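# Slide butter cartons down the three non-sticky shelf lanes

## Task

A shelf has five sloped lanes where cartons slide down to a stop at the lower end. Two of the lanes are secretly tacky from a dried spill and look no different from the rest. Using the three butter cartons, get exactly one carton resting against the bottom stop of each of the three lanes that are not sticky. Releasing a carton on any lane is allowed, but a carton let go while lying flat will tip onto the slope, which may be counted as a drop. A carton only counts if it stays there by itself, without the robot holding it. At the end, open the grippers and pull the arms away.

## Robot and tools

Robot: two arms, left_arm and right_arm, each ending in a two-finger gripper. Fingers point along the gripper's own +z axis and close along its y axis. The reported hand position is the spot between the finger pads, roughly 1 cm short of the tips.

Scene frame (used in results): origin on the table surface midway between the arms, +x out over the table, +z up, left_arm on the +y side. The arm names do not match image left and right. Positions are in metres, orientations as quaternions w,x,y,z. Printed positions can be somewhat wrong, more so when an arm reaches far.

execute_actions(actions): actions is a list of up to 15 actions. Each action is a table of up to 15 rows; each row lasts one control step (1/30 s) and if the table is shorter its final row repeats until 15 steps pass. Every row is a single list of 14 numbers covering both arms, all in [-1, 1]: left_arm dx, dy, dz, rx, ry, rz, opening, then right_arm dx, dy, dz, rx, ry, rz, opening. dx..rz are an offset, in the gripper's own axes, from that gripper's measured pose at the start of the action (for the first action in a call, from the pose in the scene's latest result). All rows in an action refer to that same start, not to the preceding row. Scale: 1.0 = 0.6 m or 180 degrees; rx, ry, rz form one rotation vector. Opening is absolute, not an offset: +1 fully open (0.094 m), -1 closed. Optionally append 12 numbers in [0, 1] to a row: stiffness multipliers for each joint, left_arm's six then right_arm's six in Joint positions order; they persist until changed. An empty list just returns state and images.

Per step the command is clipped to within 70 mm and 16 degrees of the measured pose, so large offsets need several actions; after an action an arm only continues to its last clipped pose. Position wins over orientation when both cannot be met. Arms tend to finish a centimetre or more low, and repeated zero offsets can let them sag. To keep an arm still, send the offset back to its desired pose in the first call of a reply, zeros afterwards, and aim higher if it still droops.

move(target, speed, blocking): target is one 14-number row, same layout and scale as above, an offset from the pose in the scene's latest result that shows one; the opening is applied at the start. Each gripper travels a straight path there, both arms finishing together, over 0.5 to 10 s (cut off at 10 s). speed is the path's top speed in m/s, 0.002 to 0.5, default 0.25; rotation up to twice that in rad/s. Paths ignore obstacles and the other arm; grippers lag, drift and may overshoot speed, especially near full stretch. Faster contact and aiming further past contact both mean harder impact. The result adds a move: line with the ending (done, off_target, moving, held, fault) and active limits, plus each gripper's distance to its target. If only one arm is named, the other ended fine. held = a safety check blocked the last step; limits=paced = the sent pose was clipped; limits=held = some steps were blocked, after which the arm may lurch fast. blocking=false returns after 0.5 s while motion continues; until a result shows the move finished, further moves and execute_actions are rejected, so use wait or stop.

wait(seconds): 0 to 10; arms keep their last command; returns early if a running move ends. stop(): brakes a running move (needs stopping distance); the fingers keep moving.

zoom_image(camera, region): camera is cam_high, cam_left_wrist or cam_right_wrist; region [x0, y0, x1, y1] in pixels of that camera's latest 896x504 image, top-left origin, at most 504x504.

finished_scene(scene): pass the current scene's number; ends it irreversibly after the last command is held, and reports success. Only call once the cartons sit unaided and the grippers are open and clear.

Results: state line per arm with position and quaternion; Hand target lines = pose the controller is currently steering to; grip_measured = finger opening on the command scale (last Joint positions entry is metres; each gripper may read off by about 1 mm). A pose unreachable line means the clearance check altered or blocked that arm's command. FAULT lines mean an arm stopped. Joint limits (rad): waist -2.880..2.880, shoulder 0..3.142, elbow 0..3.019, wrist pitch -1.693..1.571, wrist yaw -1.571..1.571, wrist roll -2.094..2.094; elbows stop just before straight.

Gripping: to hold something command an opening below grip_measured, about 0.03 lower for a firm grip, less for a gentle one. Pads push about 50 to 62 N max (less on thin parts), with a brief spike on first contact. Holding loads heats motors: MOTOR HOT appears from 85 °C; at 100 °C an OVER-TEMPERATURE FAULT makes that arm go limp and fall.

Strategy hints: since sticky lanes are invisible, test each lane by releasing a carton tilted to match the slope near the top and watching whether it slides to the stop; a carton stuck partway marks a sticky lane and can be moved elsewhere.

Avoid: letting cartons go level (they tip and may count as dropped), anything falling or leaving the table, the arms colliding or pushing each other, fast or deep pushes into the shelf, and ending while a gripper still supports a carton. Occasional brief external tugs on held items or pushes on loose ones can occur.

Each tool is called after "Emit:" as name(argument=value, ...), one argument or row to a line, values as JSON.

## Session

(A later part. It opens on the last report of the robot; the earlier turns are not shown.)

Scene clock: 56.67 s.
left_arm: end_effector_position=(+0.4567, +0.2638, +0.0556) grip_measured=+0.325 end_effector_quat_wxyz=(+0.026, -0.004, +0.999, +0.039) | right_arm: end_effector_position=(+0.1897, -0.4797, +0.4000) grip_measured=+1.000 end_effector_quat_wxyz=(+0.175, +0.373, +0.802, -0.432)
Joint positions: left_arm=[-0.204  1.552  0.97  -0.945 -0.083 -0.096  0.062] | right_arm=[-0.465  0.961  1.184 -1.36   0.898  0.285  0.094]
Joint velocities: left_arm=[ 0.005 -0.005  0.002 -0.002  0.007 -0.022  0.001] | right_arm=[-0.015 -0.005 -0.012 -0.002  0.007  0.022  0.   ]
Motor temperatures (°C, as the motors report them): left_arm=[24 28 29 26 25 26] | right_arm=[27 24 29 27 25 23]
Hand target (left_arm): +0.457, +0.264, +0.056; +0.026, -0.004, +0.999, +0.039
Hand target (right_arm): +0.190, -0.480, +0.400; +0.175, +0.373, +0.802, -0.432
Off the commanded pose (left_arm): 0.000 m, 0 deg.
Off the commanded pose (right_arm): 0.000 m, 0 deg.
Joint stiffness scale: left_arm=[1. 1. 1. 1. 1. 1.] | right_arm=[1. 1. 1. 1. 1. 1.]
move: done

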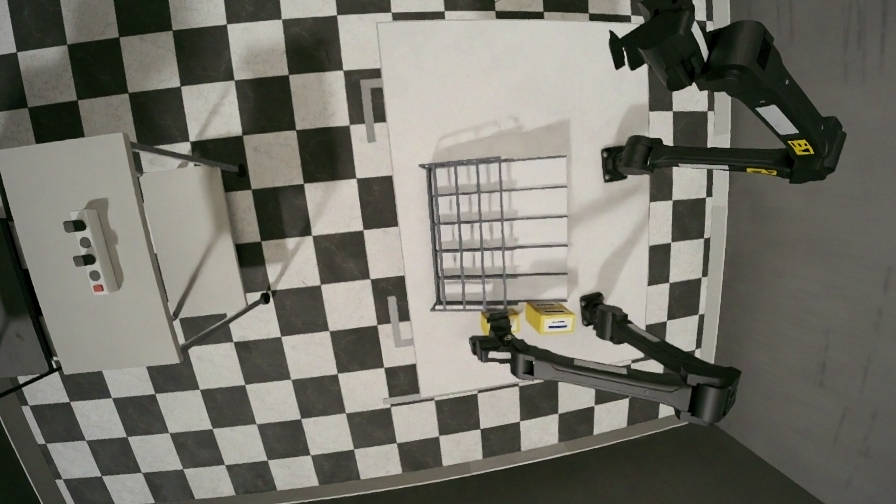

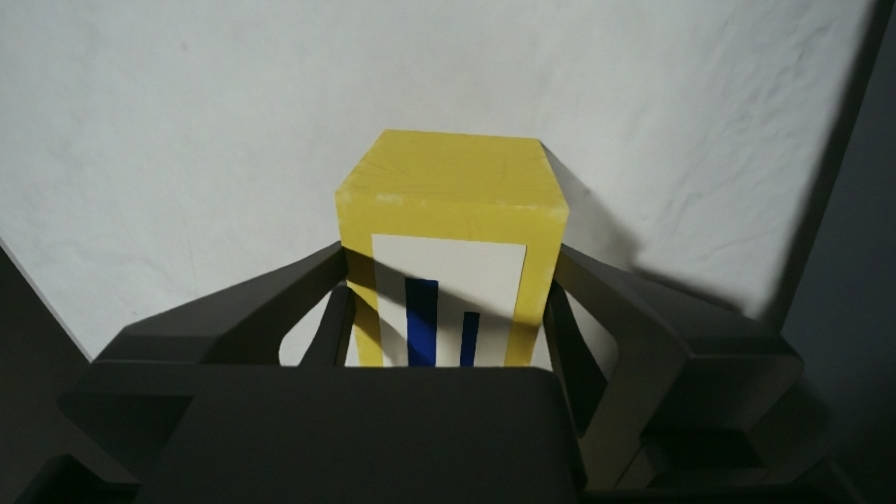

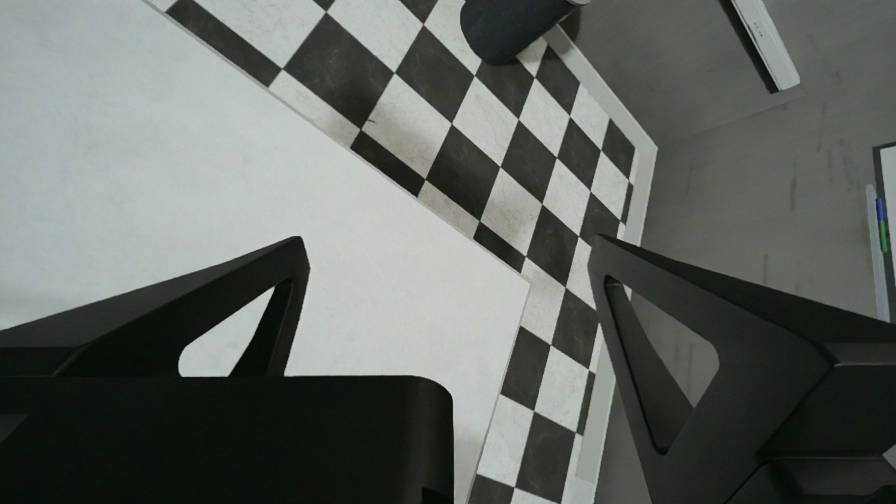

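Emit:
move(
  target=[0,0,0,0,0,0,0.8,0,0,0,0,0,0,1],
)

Emit:
move(
  target=[0,0,0.01,0,-0.07,0,0.8,0,0,0,0,0,0,1],
  speed=0.1,
)

Emit:
move(
  target=[0,0,0,0,0,0,0.28,0,0,0,0,0,0,1],
)

Emit:
move(
  target=[0.1,0,-0.4,0,0,0,0.28,0,0,0,0,0,0,1],
)

Scene clock: 62.43 s.
left_arm: end_effector_position=(+0.4567, +0.2638, +0.0556) grip_measured=+0.797 end_effector_quat_wxyz=(+0.026, -0.004, +0.999, +0.039) | right_arm: end_effector_position=(+0.1897, -0.4797, +0.4000) grip_measured=+1.000 end_effector_quat_wxyz=(+0.175, +0.373, +0.802, -0.432)
Joint positions: left_arm=[-0.204  1.552  0.97  -0.945 -0.083 -0.096  0.084] | right_arm=[-0.465  0.961  1.184 -1.36   0.898  0.285  0.094]
Joint velocities: left_arm=[-0.015 -0.005 -0.012 -0.012 -0.051 -0.051  0.   ] | right_arm=[-0.015  0.015 -0.007 -0.007 -0.007 -0.007  0.   ]
Motor temperatures (°C, as the motors report them): left_arm=[24 28 29 26 25 26] | right_arm=[27 24 29 27 25 23]
Hand target (left_arm): +0.457, +0.264, +0.056; +0.026, -0.004, +0.999, +0.039
Hand target (right_arm): +0.190, -0.480, +0.400; +0.175, +0.373, +0.802, -0.432
Off the commanded pose (left_arm): 0.000 m, 0 deg.
Off the commanded pose (right_arm): 0.000 m, 0 deg.
Joint stiffness scale: left_arm=[1. 1. 1. 1. 1. 1.] | right_arm=[1. 1. 1. 1. 1. 1.]
move: done

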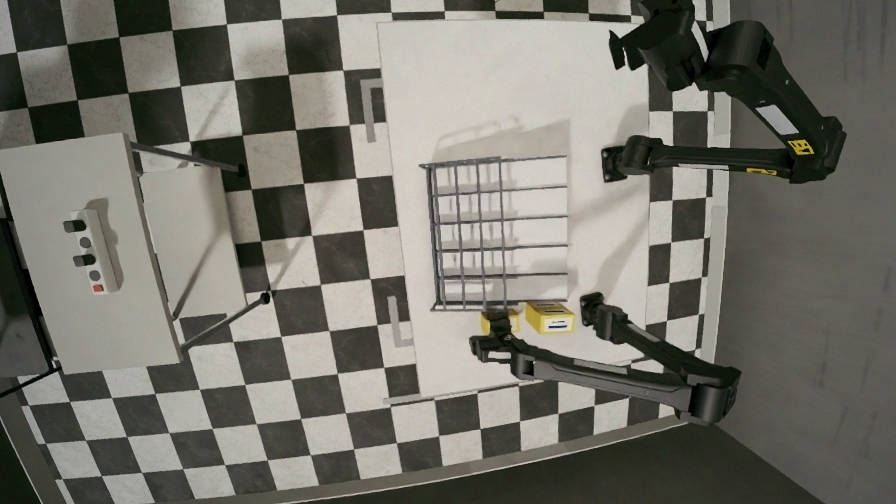

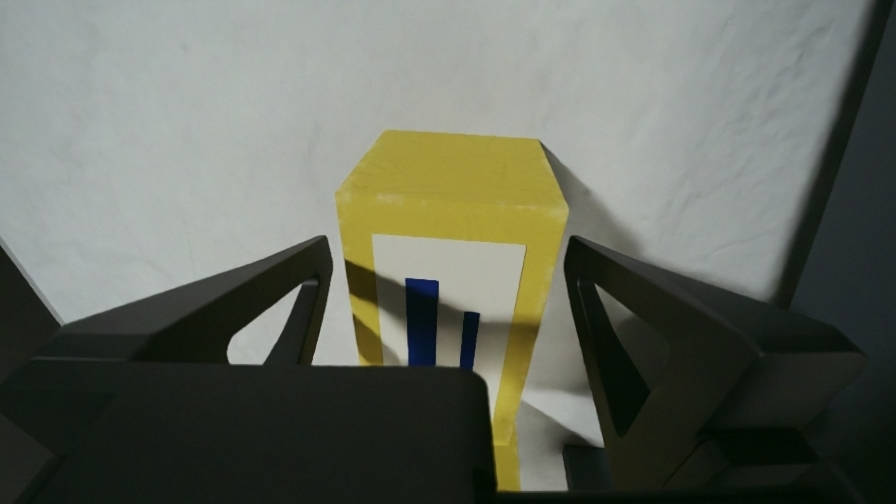

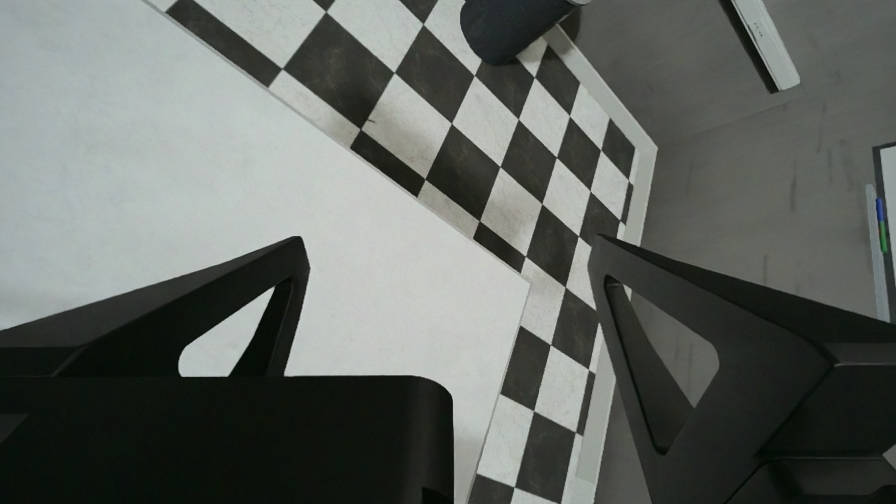

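Scene clock: 63.83 s.
left_arm: end_effector_position=(+0.4579, +0.2670, +0.0520) grip_measured=+0.797 end_effector_quat_wxyz=(+0.128, -0.010, +0.991, +0.039) | right_arm: end_effector_position=(+0.1897, -0.4797, +0.4000) grip_measured=+1.000 end_effector_quat_wxyz=(+0.175, +0.373, +0.802, -0.432)
Joint positions: left_arm=[-0.204  1.452  0.821 -0.691 -0.102 -0.096  0.084] | right_arm=[-0.465  0.961  1.184 -1.36   0.898  0.285  0.094]
Joint velocities: left_arm=[ 0.015 -0.015  0.002  0.002  0.007 -0.007 -0.001] | right_arm=[-0.015  0.005  0.002  0.012  0.051  0.037  0.   ]
Motor temperatures (°C, as the motors report them): left_arm=[24 28 29 26 25 26] | right_arm=[27 24 29 27 25 23]
Hand target (left_arm): +0.457, +0.264, +0.050; +0.135, -0.000, +0.990, +0.040
Hand target (right_arm): +0.190, -0.480, +0.400; +0.175, +0.373, +0.802, -0.432
Off the commanded pose (left_arm): 0.004 m, 1 deg.
Off the commanded pose (right_arm): 0.000 m, 0 deg.
Joint stiffness scale: left_arm=[1. 1. 1. 1. 1. 1.] | right_arm=[1. 1. 1. 1. 1. 1.]
move: done

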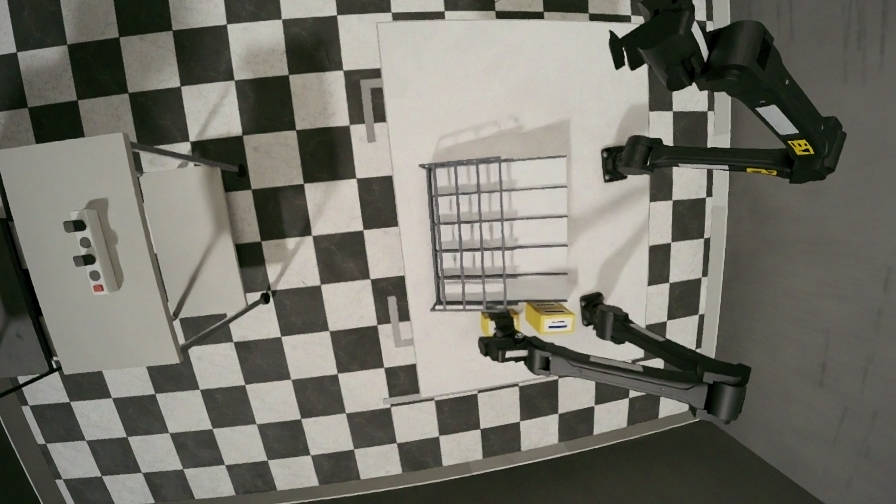

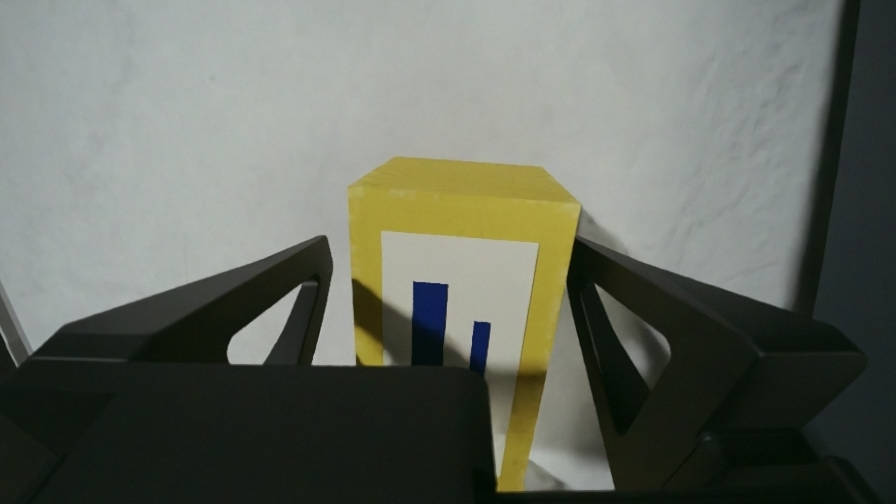

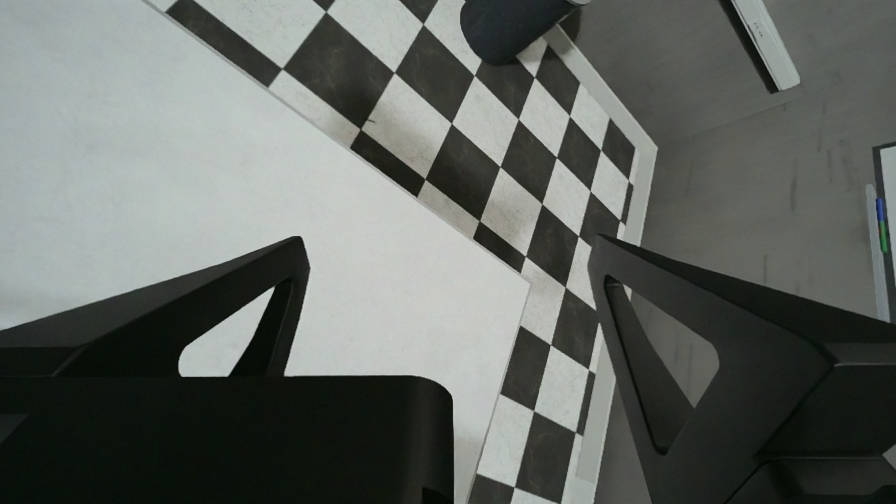

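Scene clock: 64.33 s.
left_arm: end_effector_position=(+0.4580, +0.2666, +0.0520) grip_measured=+0.331 end_effector_quat_wxyz=(+0.129, -0.009, +0.991, +0.038) | right_arm: end_effector_position=(+0.1897, -0.4797, +0.4000) grip_measured=+1.000 end_effector_quat_wxyz=(+0.175, +0.373, +0.802, -0.432)
Joint positions: left_arm=[-0.205  1.452  0.821 -0.69  -0.101 -0.096  0.063] | right_arm=[-0.465  0.961  1.184 -1.36   0.898  0.285  0.094]
Joint velocities: left_arm=[-0.005 -0.015 -0.022 -0.012 -0.022 -0.022 -0.001] | right_arm=[-0.005 -0.024 -0.002  0.007 -0.022 -0.022  0.   ]
Motor temperatures (°C, as the motors report them): left_arm=[24 28 29 26 25 26] | right_arm=[27 24 29 27 25 23]
Hand target (left_arm): +0.458, +0.267, +0.052; +0.129, -0.009, +0.991, +0.039
Hand target (right_arm): +0.190, -0.480, +0.400; +0.175, +0.373, +0.802, -0.432
Off the commanded pose (left_arm): 0.000 m, 0 deg.
Off the commanded pose (right_arm): 0.000 m, 0 deg.
Joint stiffness scale: left_arm=[1. 1. 1. 1. 1. 1.] | right_arm=[1. 1. 1. 1. 1. 1.]
move: done

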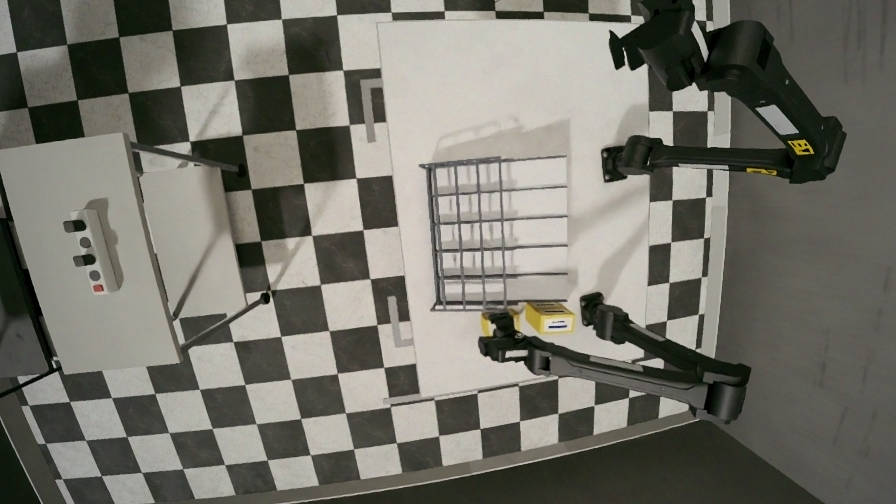

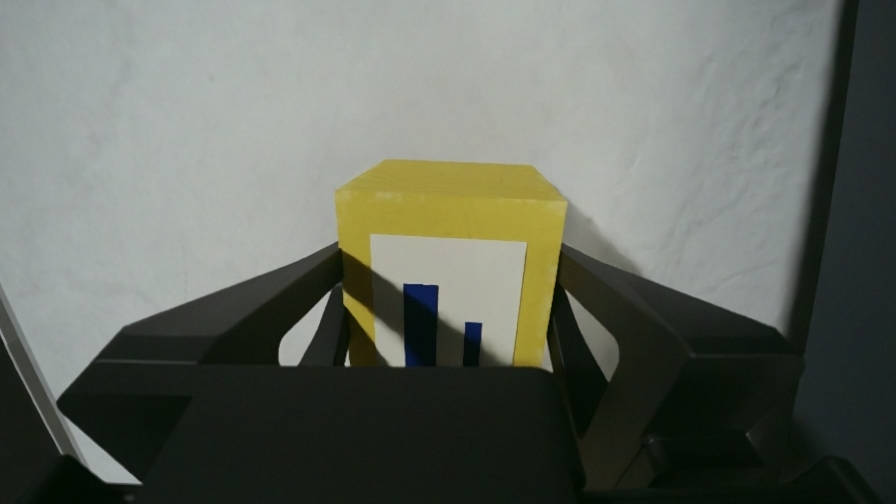

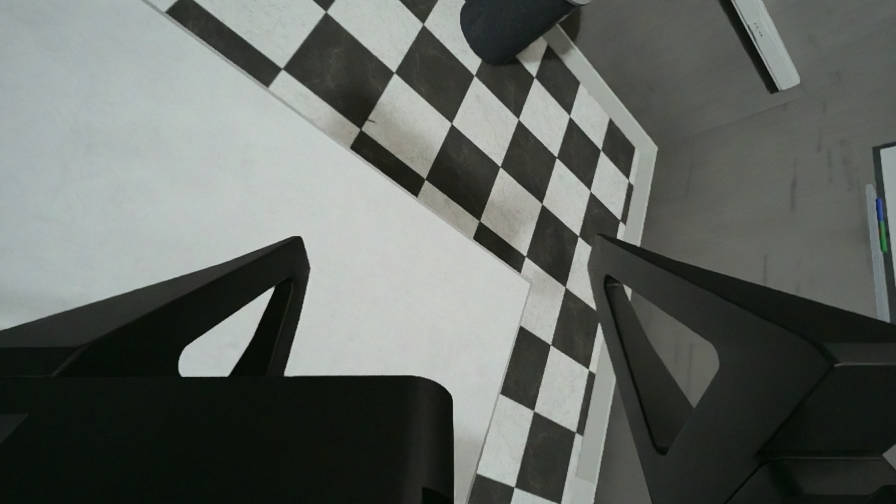

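Scene clock: 65.77 s.
left_arm: end_effector_position=(+0.3292, +0.2523, +0.2420) grip_measured=+0.331 end_effector_quat_wxyz=(+0.104, -0.004, +0.994, +0.042) | right_arm: end_effector_position=(+0.1897, -0.4797, +0.4000) grip_measured=+1.000 end_effector_quat_wxyz=(+0.175, +0.373, +0.802, -0.432)
Joint positions: left_arm=[-0.308  0.953  0.963 -1.391 -0.123 -0.191  0.063] | right_arm=[-0.465  0.961  1.184 -1.36   0.898  0.285  0.094]
Joint velocities: left_arm=[-0.005  0.005  0.007 -0.007 -0.022  0.022  0.001] | right_arm=[ 0.005 -0.015 -0.007 -0.002  0.022 -0.051  0.   ]
Motor temperatures (°C, as the motors report them): left_arm=[24 28 29 26 25 26] | right_arm=[27 24 29 27 25 23]
Hand target (left_arm): +0.339, +0.248, +0.270; +0.129, -0.009, +0.991, +0.037
Hand target (right_arm): +0.190, -0.480, +0.400; +0.175, +0.373, +0.802, -0.432
Off the commanded pose (left_arm): 0.028 m, 3 deg.
Off the commanded pose (right_arm): 0.000 m, 0 deg.
Joint stiffness scale: left_arm=[1. 1. 1. 1. 1. 1.] | right_arm=[1. 1. 1. 1. 1. 1.]
move: off_target (left_arm)

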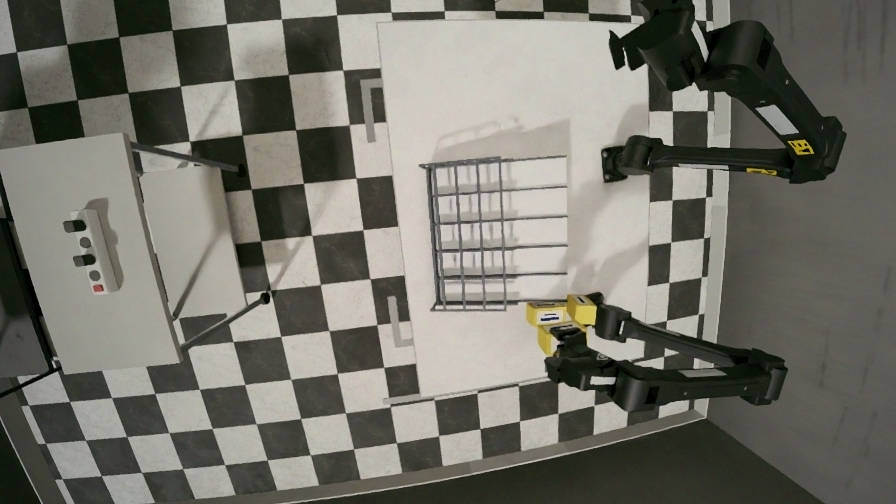

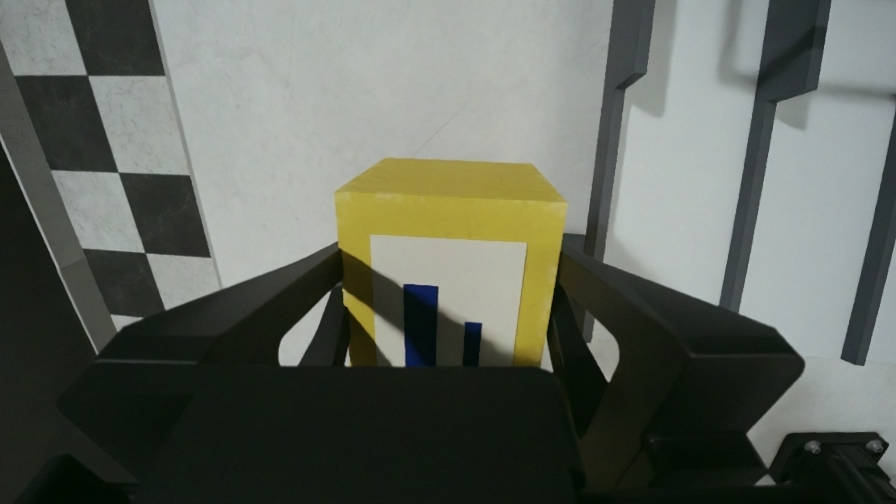

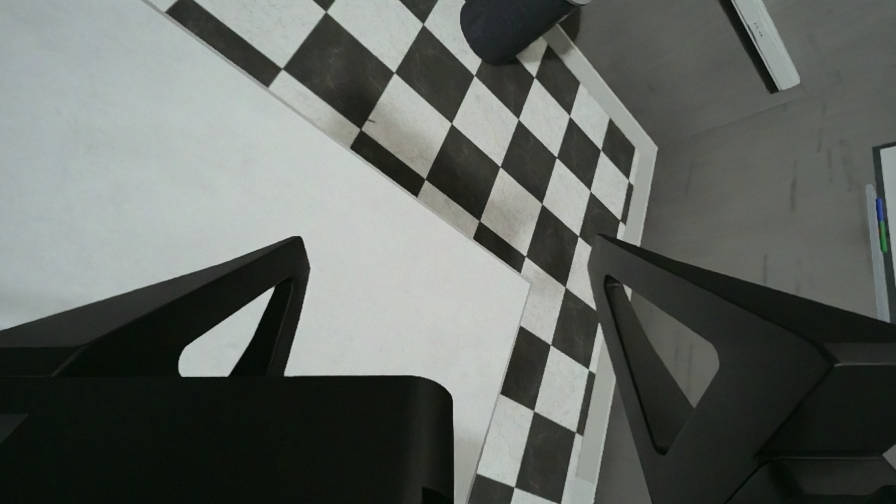

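Emit:
move(
  target=[-0.05,-0.2,-0.05,0,0.06,0,0.28,0,0,0,0,0,0,1],
  speed=0.15,
)

Scene clock: 69.77 s.
left_arm: end_effector_position=(+0.3433, +0.1366, +0.2365) grip_measured=+0.331 end_effector_quat_wxyz=(-0.014, -0.001, +0.998, +0.053) | right_arm: end_effector_position=(+0.1897, -0.4797, +0.4000) grip_measured=+1.000 end_effector_quat_wxyz=(+0.175, +0.373, +0.802, -0.432)
Joint positions: left_arm=[-0.621  1.264  1.183 -1.566 -0.08  -0.511  0.063] | right_arm=[-0.465  0.961  1.184 -1.36   0.898  0.285  0.094]
Joint velocities: left_arm=[ 0.005 -0.005  0.012  0.007 -0.066  0.007 -0.001] | right_arm=[-0.005 -0.005 -0.002 -0.017 -0.037 -0.022  0.   ]
Motor temperatures (°C, as the motors report them): left_arm=[24 28 31 26 25 26] | right_arm=[27 24 30 27 25 23]
Hand target (left_arm): +0.353, +0.129, +0.266; +0.011, -0.008, +0.999, +0.040
Hand target (right_arm): +0.190, -0.480, +0.400; +0.175, +0.373, +0.802, -0.432
Off the commanded pose (left_arm): 0.034 m, 3 deg.
Off the commanded pose (right_arm): 0.000 m, 0 deg.
Joint stiffness scale: left_arm=[1. 1. 1. 1. 1. 1.] | right_arm=[1. 1. 1. 1. 1. 1.]
move: off_target (left_arm)

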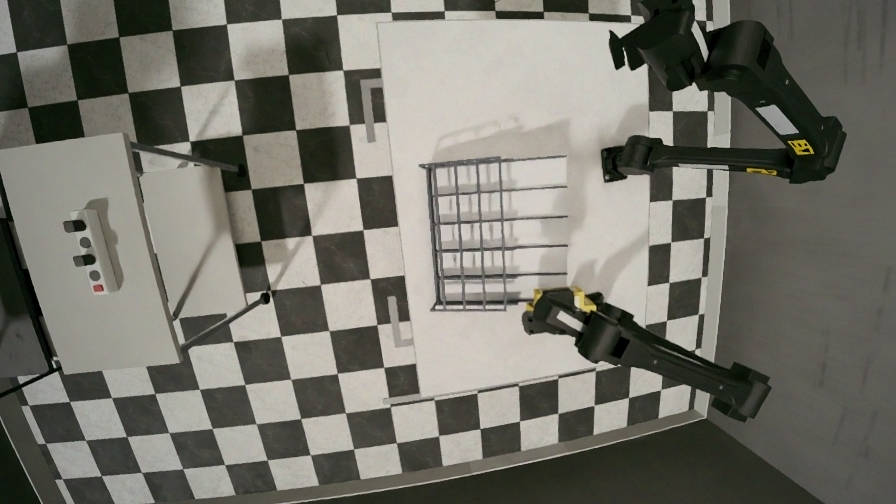

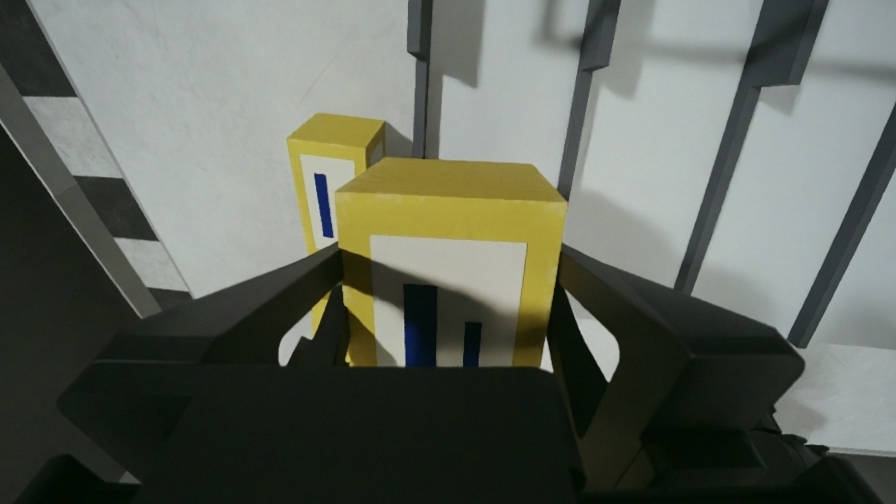

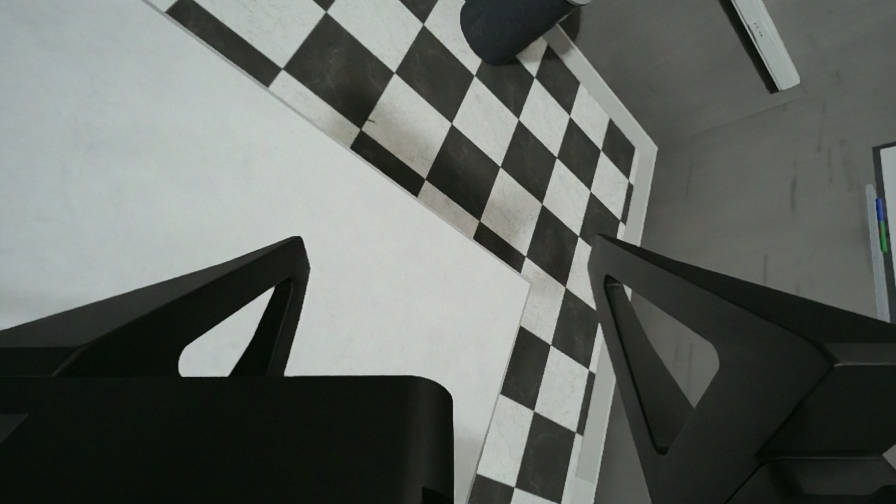

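Emit:
move(
  target=[-0.08,-0.055,0.03,0,0,0,0.28,0,0,0,0,0,0,1],
  speed=0.1,
)

Scene clock: 72.83 s.
left_arm: end_effector_position=(+0.3693, +0.1222, +0.1863) grip_measured=+0.331 end_effector_quat_wxyz=(-0.051, -0.000, +0.996, +0.074) | right_arm: end_effector_position=(+0.1897, -0.4797, +0.4000) grip_measured=+1.000 end_effector_quat_wxyz=(+0.175, +0.373, +0.802, -0.432)
Joint positions: left_arm=[-0.621  1.419  1.19  -1.504 -0.08  -0.514  0.063] | right_arm=[-0.465  0.961  1.184 -1.36   0.898  0.285  0.094]
Joint velocities: left_arm=[-0.005 -0.005  0.012  0.002  0.066 -0.051  0.   ] | right_arm=[ 0.005 -0.005 -0.012 -0.002  0.007  0.022  0.   ]
Motor temperatures (°C, as the motors report them): left_arm=[24 28 32 26 25 26] | right_arm=[27 24 30 27 25 23]
Hand target (left_arm): +0.389, +0.107, +0.213; -0.014, -0.001, +0.998, +0.053
Hand target (right_arm): +0.190, -0.480, +0.400; +0.175, +0.373, +0.802, -0.432
Off the commanded pose (left_arm): 0.038 m, 5 deg.
Off the commanded pose (right_arm): 0.000 m, 0 deg.
Joint stiffness scale: left_arm=[1. 1. 1. 1. 1. 1.] | right_arm=[1. 1. 1. 1. 1. 1.]
move: off_target (left_arm)

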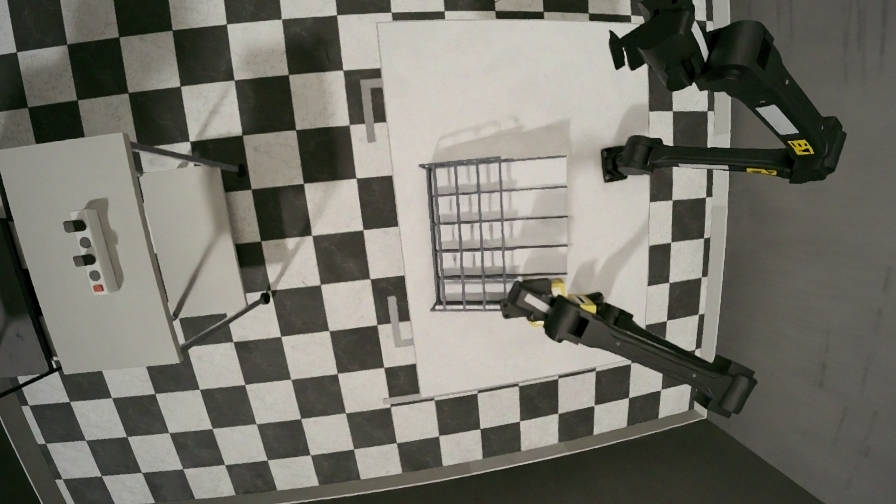

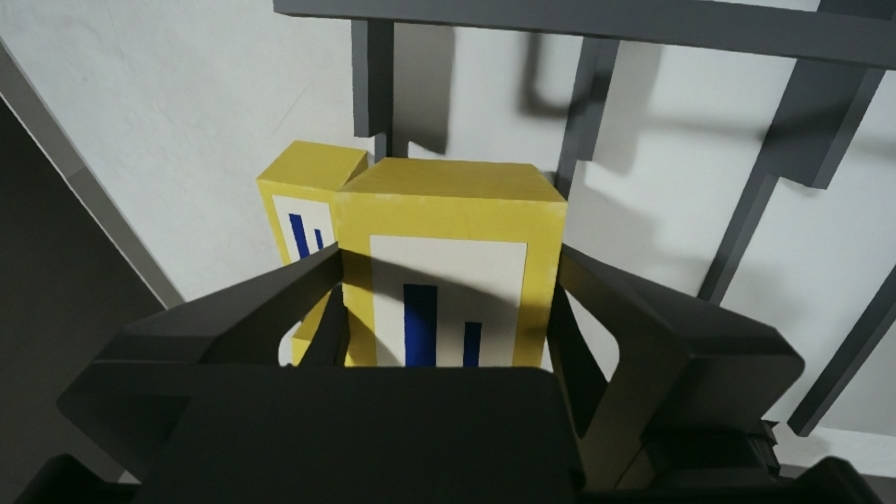

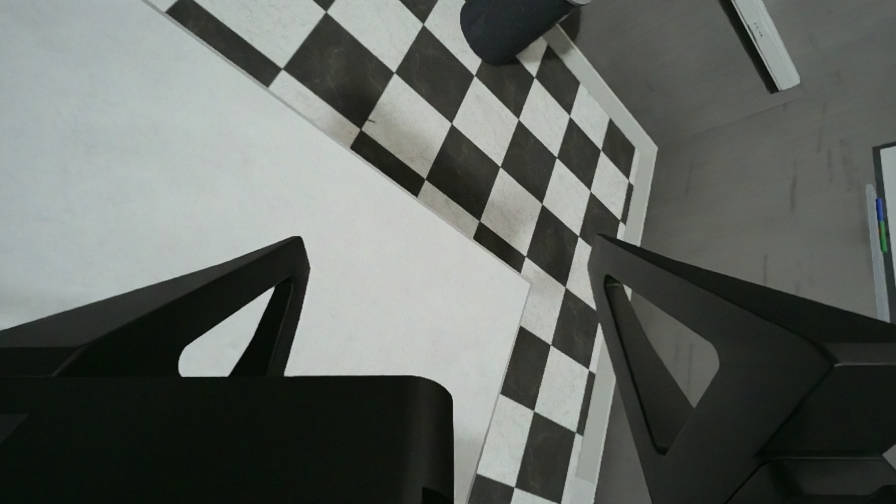

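Emit:
move(
  target=[-0.043,-0.05,-0.017,0,-0.04,0,0.28,0,0,0,0,0,0,1],
  speed=0.08,
)

Scene clock: 76.20 s.
left_arm: end_effector_position=(+0.3831, +0.1080, +0.1778) grip_measured=+0.331 end_effector_quat_wxyz=(-0.013, +0.004, +0.996, +0.090) | right_arm: end_effector_position=(+0.1897, -0.4797, +0.4000) grip_measured=+1.000 end_effector_quat_wxyz=(+0.175, +0.373, +0.802, -0.432)
Joint positions: left_arm=[-0.663  1.442  1.191 -1.437 -0.141 -0.548  0.063] | right_arm=[-0.465  0.961  1.184 -1.36   0.898  0.285  0.094]
Joint velocities: left_arm=[-0.015  0.005 -0.007  0.012  0.022  0.007 -0.   ] | right_arm=[-0.005 -0.015  0.002  0.002  0.051 -0.022  0.   ]
Motor temperatures (°C, as the motors report them): left_arm=[24 28 32 26 25 26] | right_arm=[27 24 30 27 25 23]
Hand target (left_arm): +0.395, +0.091, +0.190; +0.011, +0.004, +0.997, +0.074
Hand target (right_arm): +0.190, -0.480, +0.400; +0.175, +0.373, +0.802, -0.432
Off the commanded pose (left_arm): 0.024 m, 3 deg.
Off the commanded pose (right_arm): 0.000 m, 0 deg.
Joint stiffness scale: left_arm=[1. 1. 1. 1. 1. 1.] | right_arm=[1. 1. 1. 1. 1. 1.]
move: off_target (left_arm)

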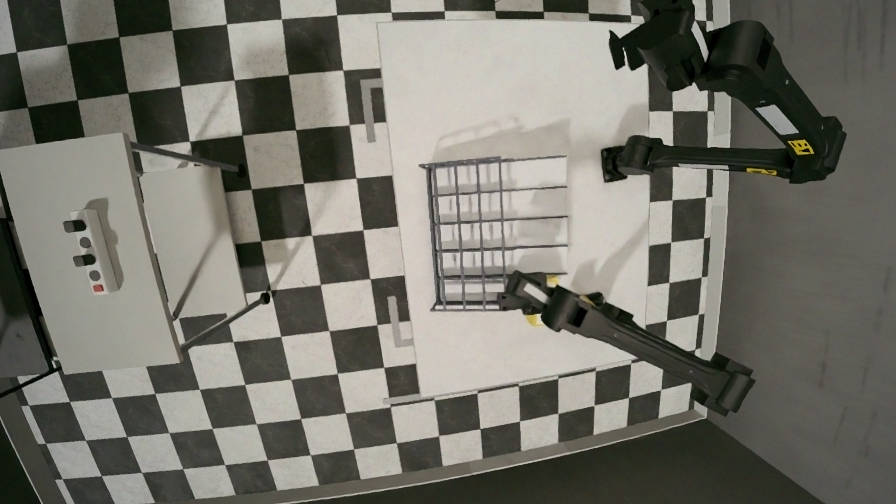

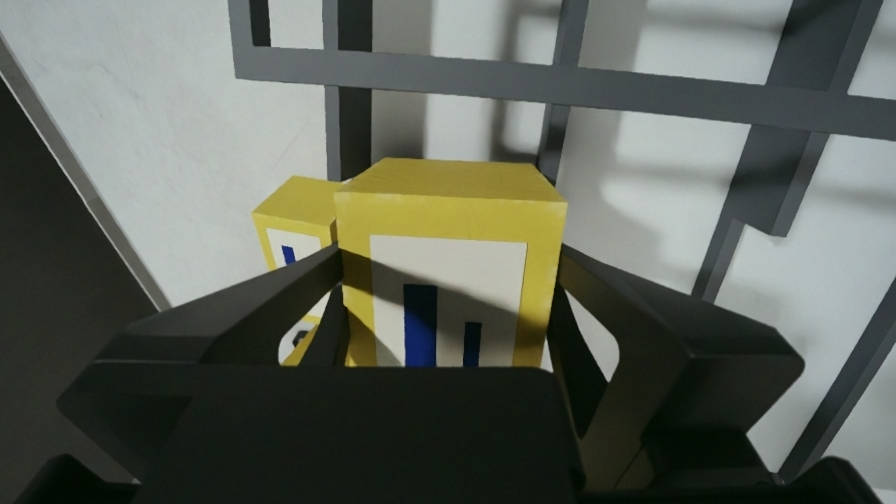

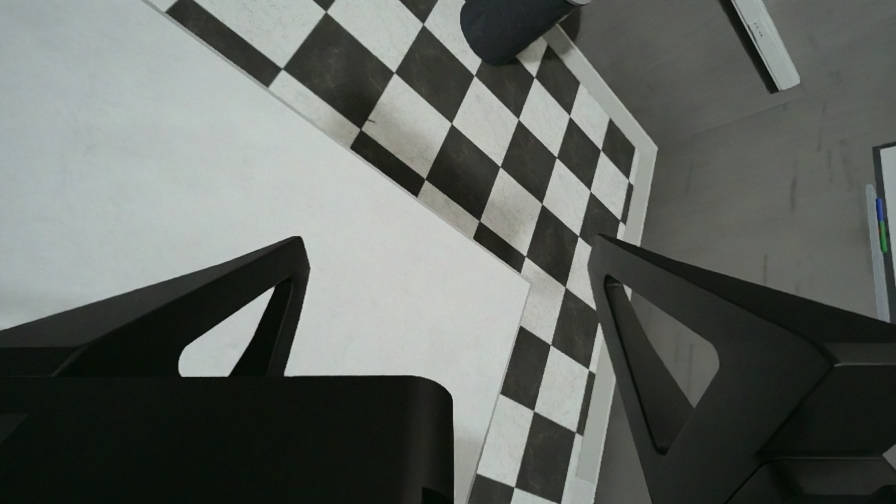

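Emit:
move(
  target=[-0.02,-0.028,0.015,0.045,-0.015,0,0.28,0,0,0,0,0,0,1],
  speed=0.05,
)

Scene clock: 81.37 s.
left_arm: end_effector_position=(+0.3853, +0.1105, +0.1712) grip_measured=+0.331 end_effector_quat_wxyz=(-0.010, -0.005, +0.999, +0.046) | right_arm: end_effector_position=(+0.1897, -0.4797, +0.4000) grip_measured=+1.000 end_effector_quat_wxyz=(+0.175, +0.373, +0.802, -0.432)
Joint positions: left_arm=[-0.623  1.414  1.152 -1.37  -0.07  -0.521  0.063] | right_arm=[-0.465  0.961  1.184 -1.36   0.898  0.285  0.094]
Joint velocities: left_arm=[ 0.024 -0.005 -0.007 -0.027  0.022 -0.007  0.001] | right_arm=[-0.015  0.005 -0.002 -0.002 -0.022 -0.037  0.   ]
Motor temperatures (°C, as the motors report them): left_arm=[24 28 32 26 25 26] | right_arm=[27 24 30 27 25 23]
Hand target (left_arm): +0.394, +0.094, +0.167; +0.010, +0.005, +1.000, +0.020
Hand target (right_arm): +0.190, -0.480, +0.400; +0.175, +0.373, +0.802, -0.432
Off the commanded pose (left_arm): 0.021 m, 4 deg.
Off the commanded pose (right_arm): 0.000 m, 0 deg.
Joint stiffness scale: left_arm=[1. 1. 1. 1. 1. 1.] | right_arm=[1. 1. 1. 1. 1. 1.]
move: off_target (left_arm)

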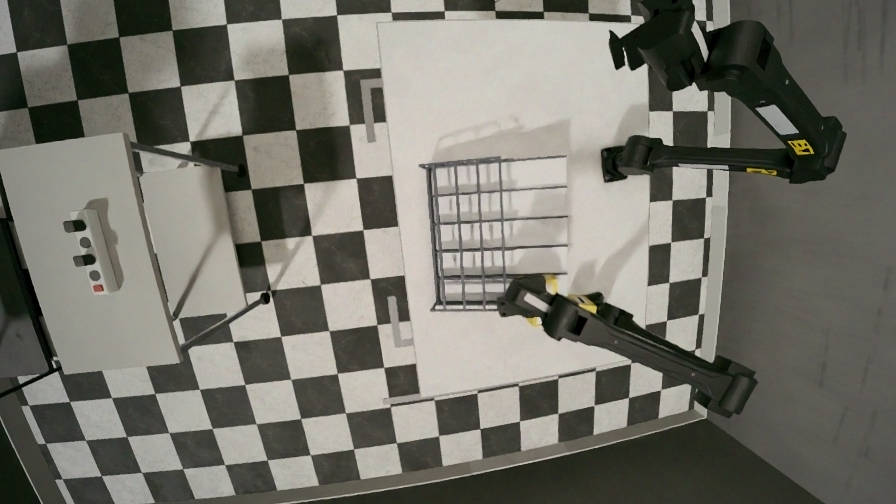

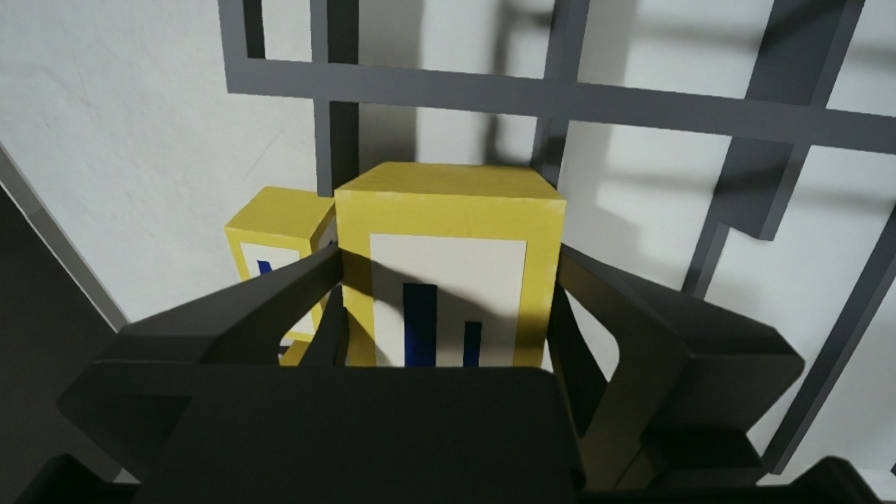

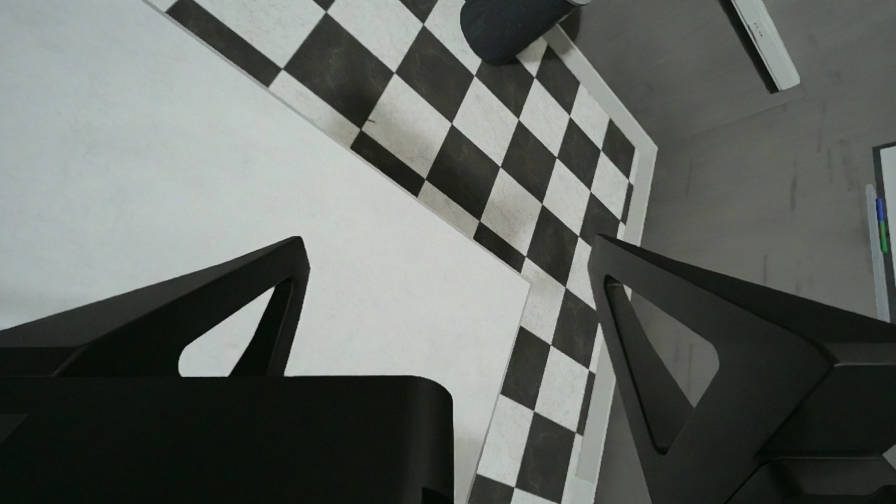

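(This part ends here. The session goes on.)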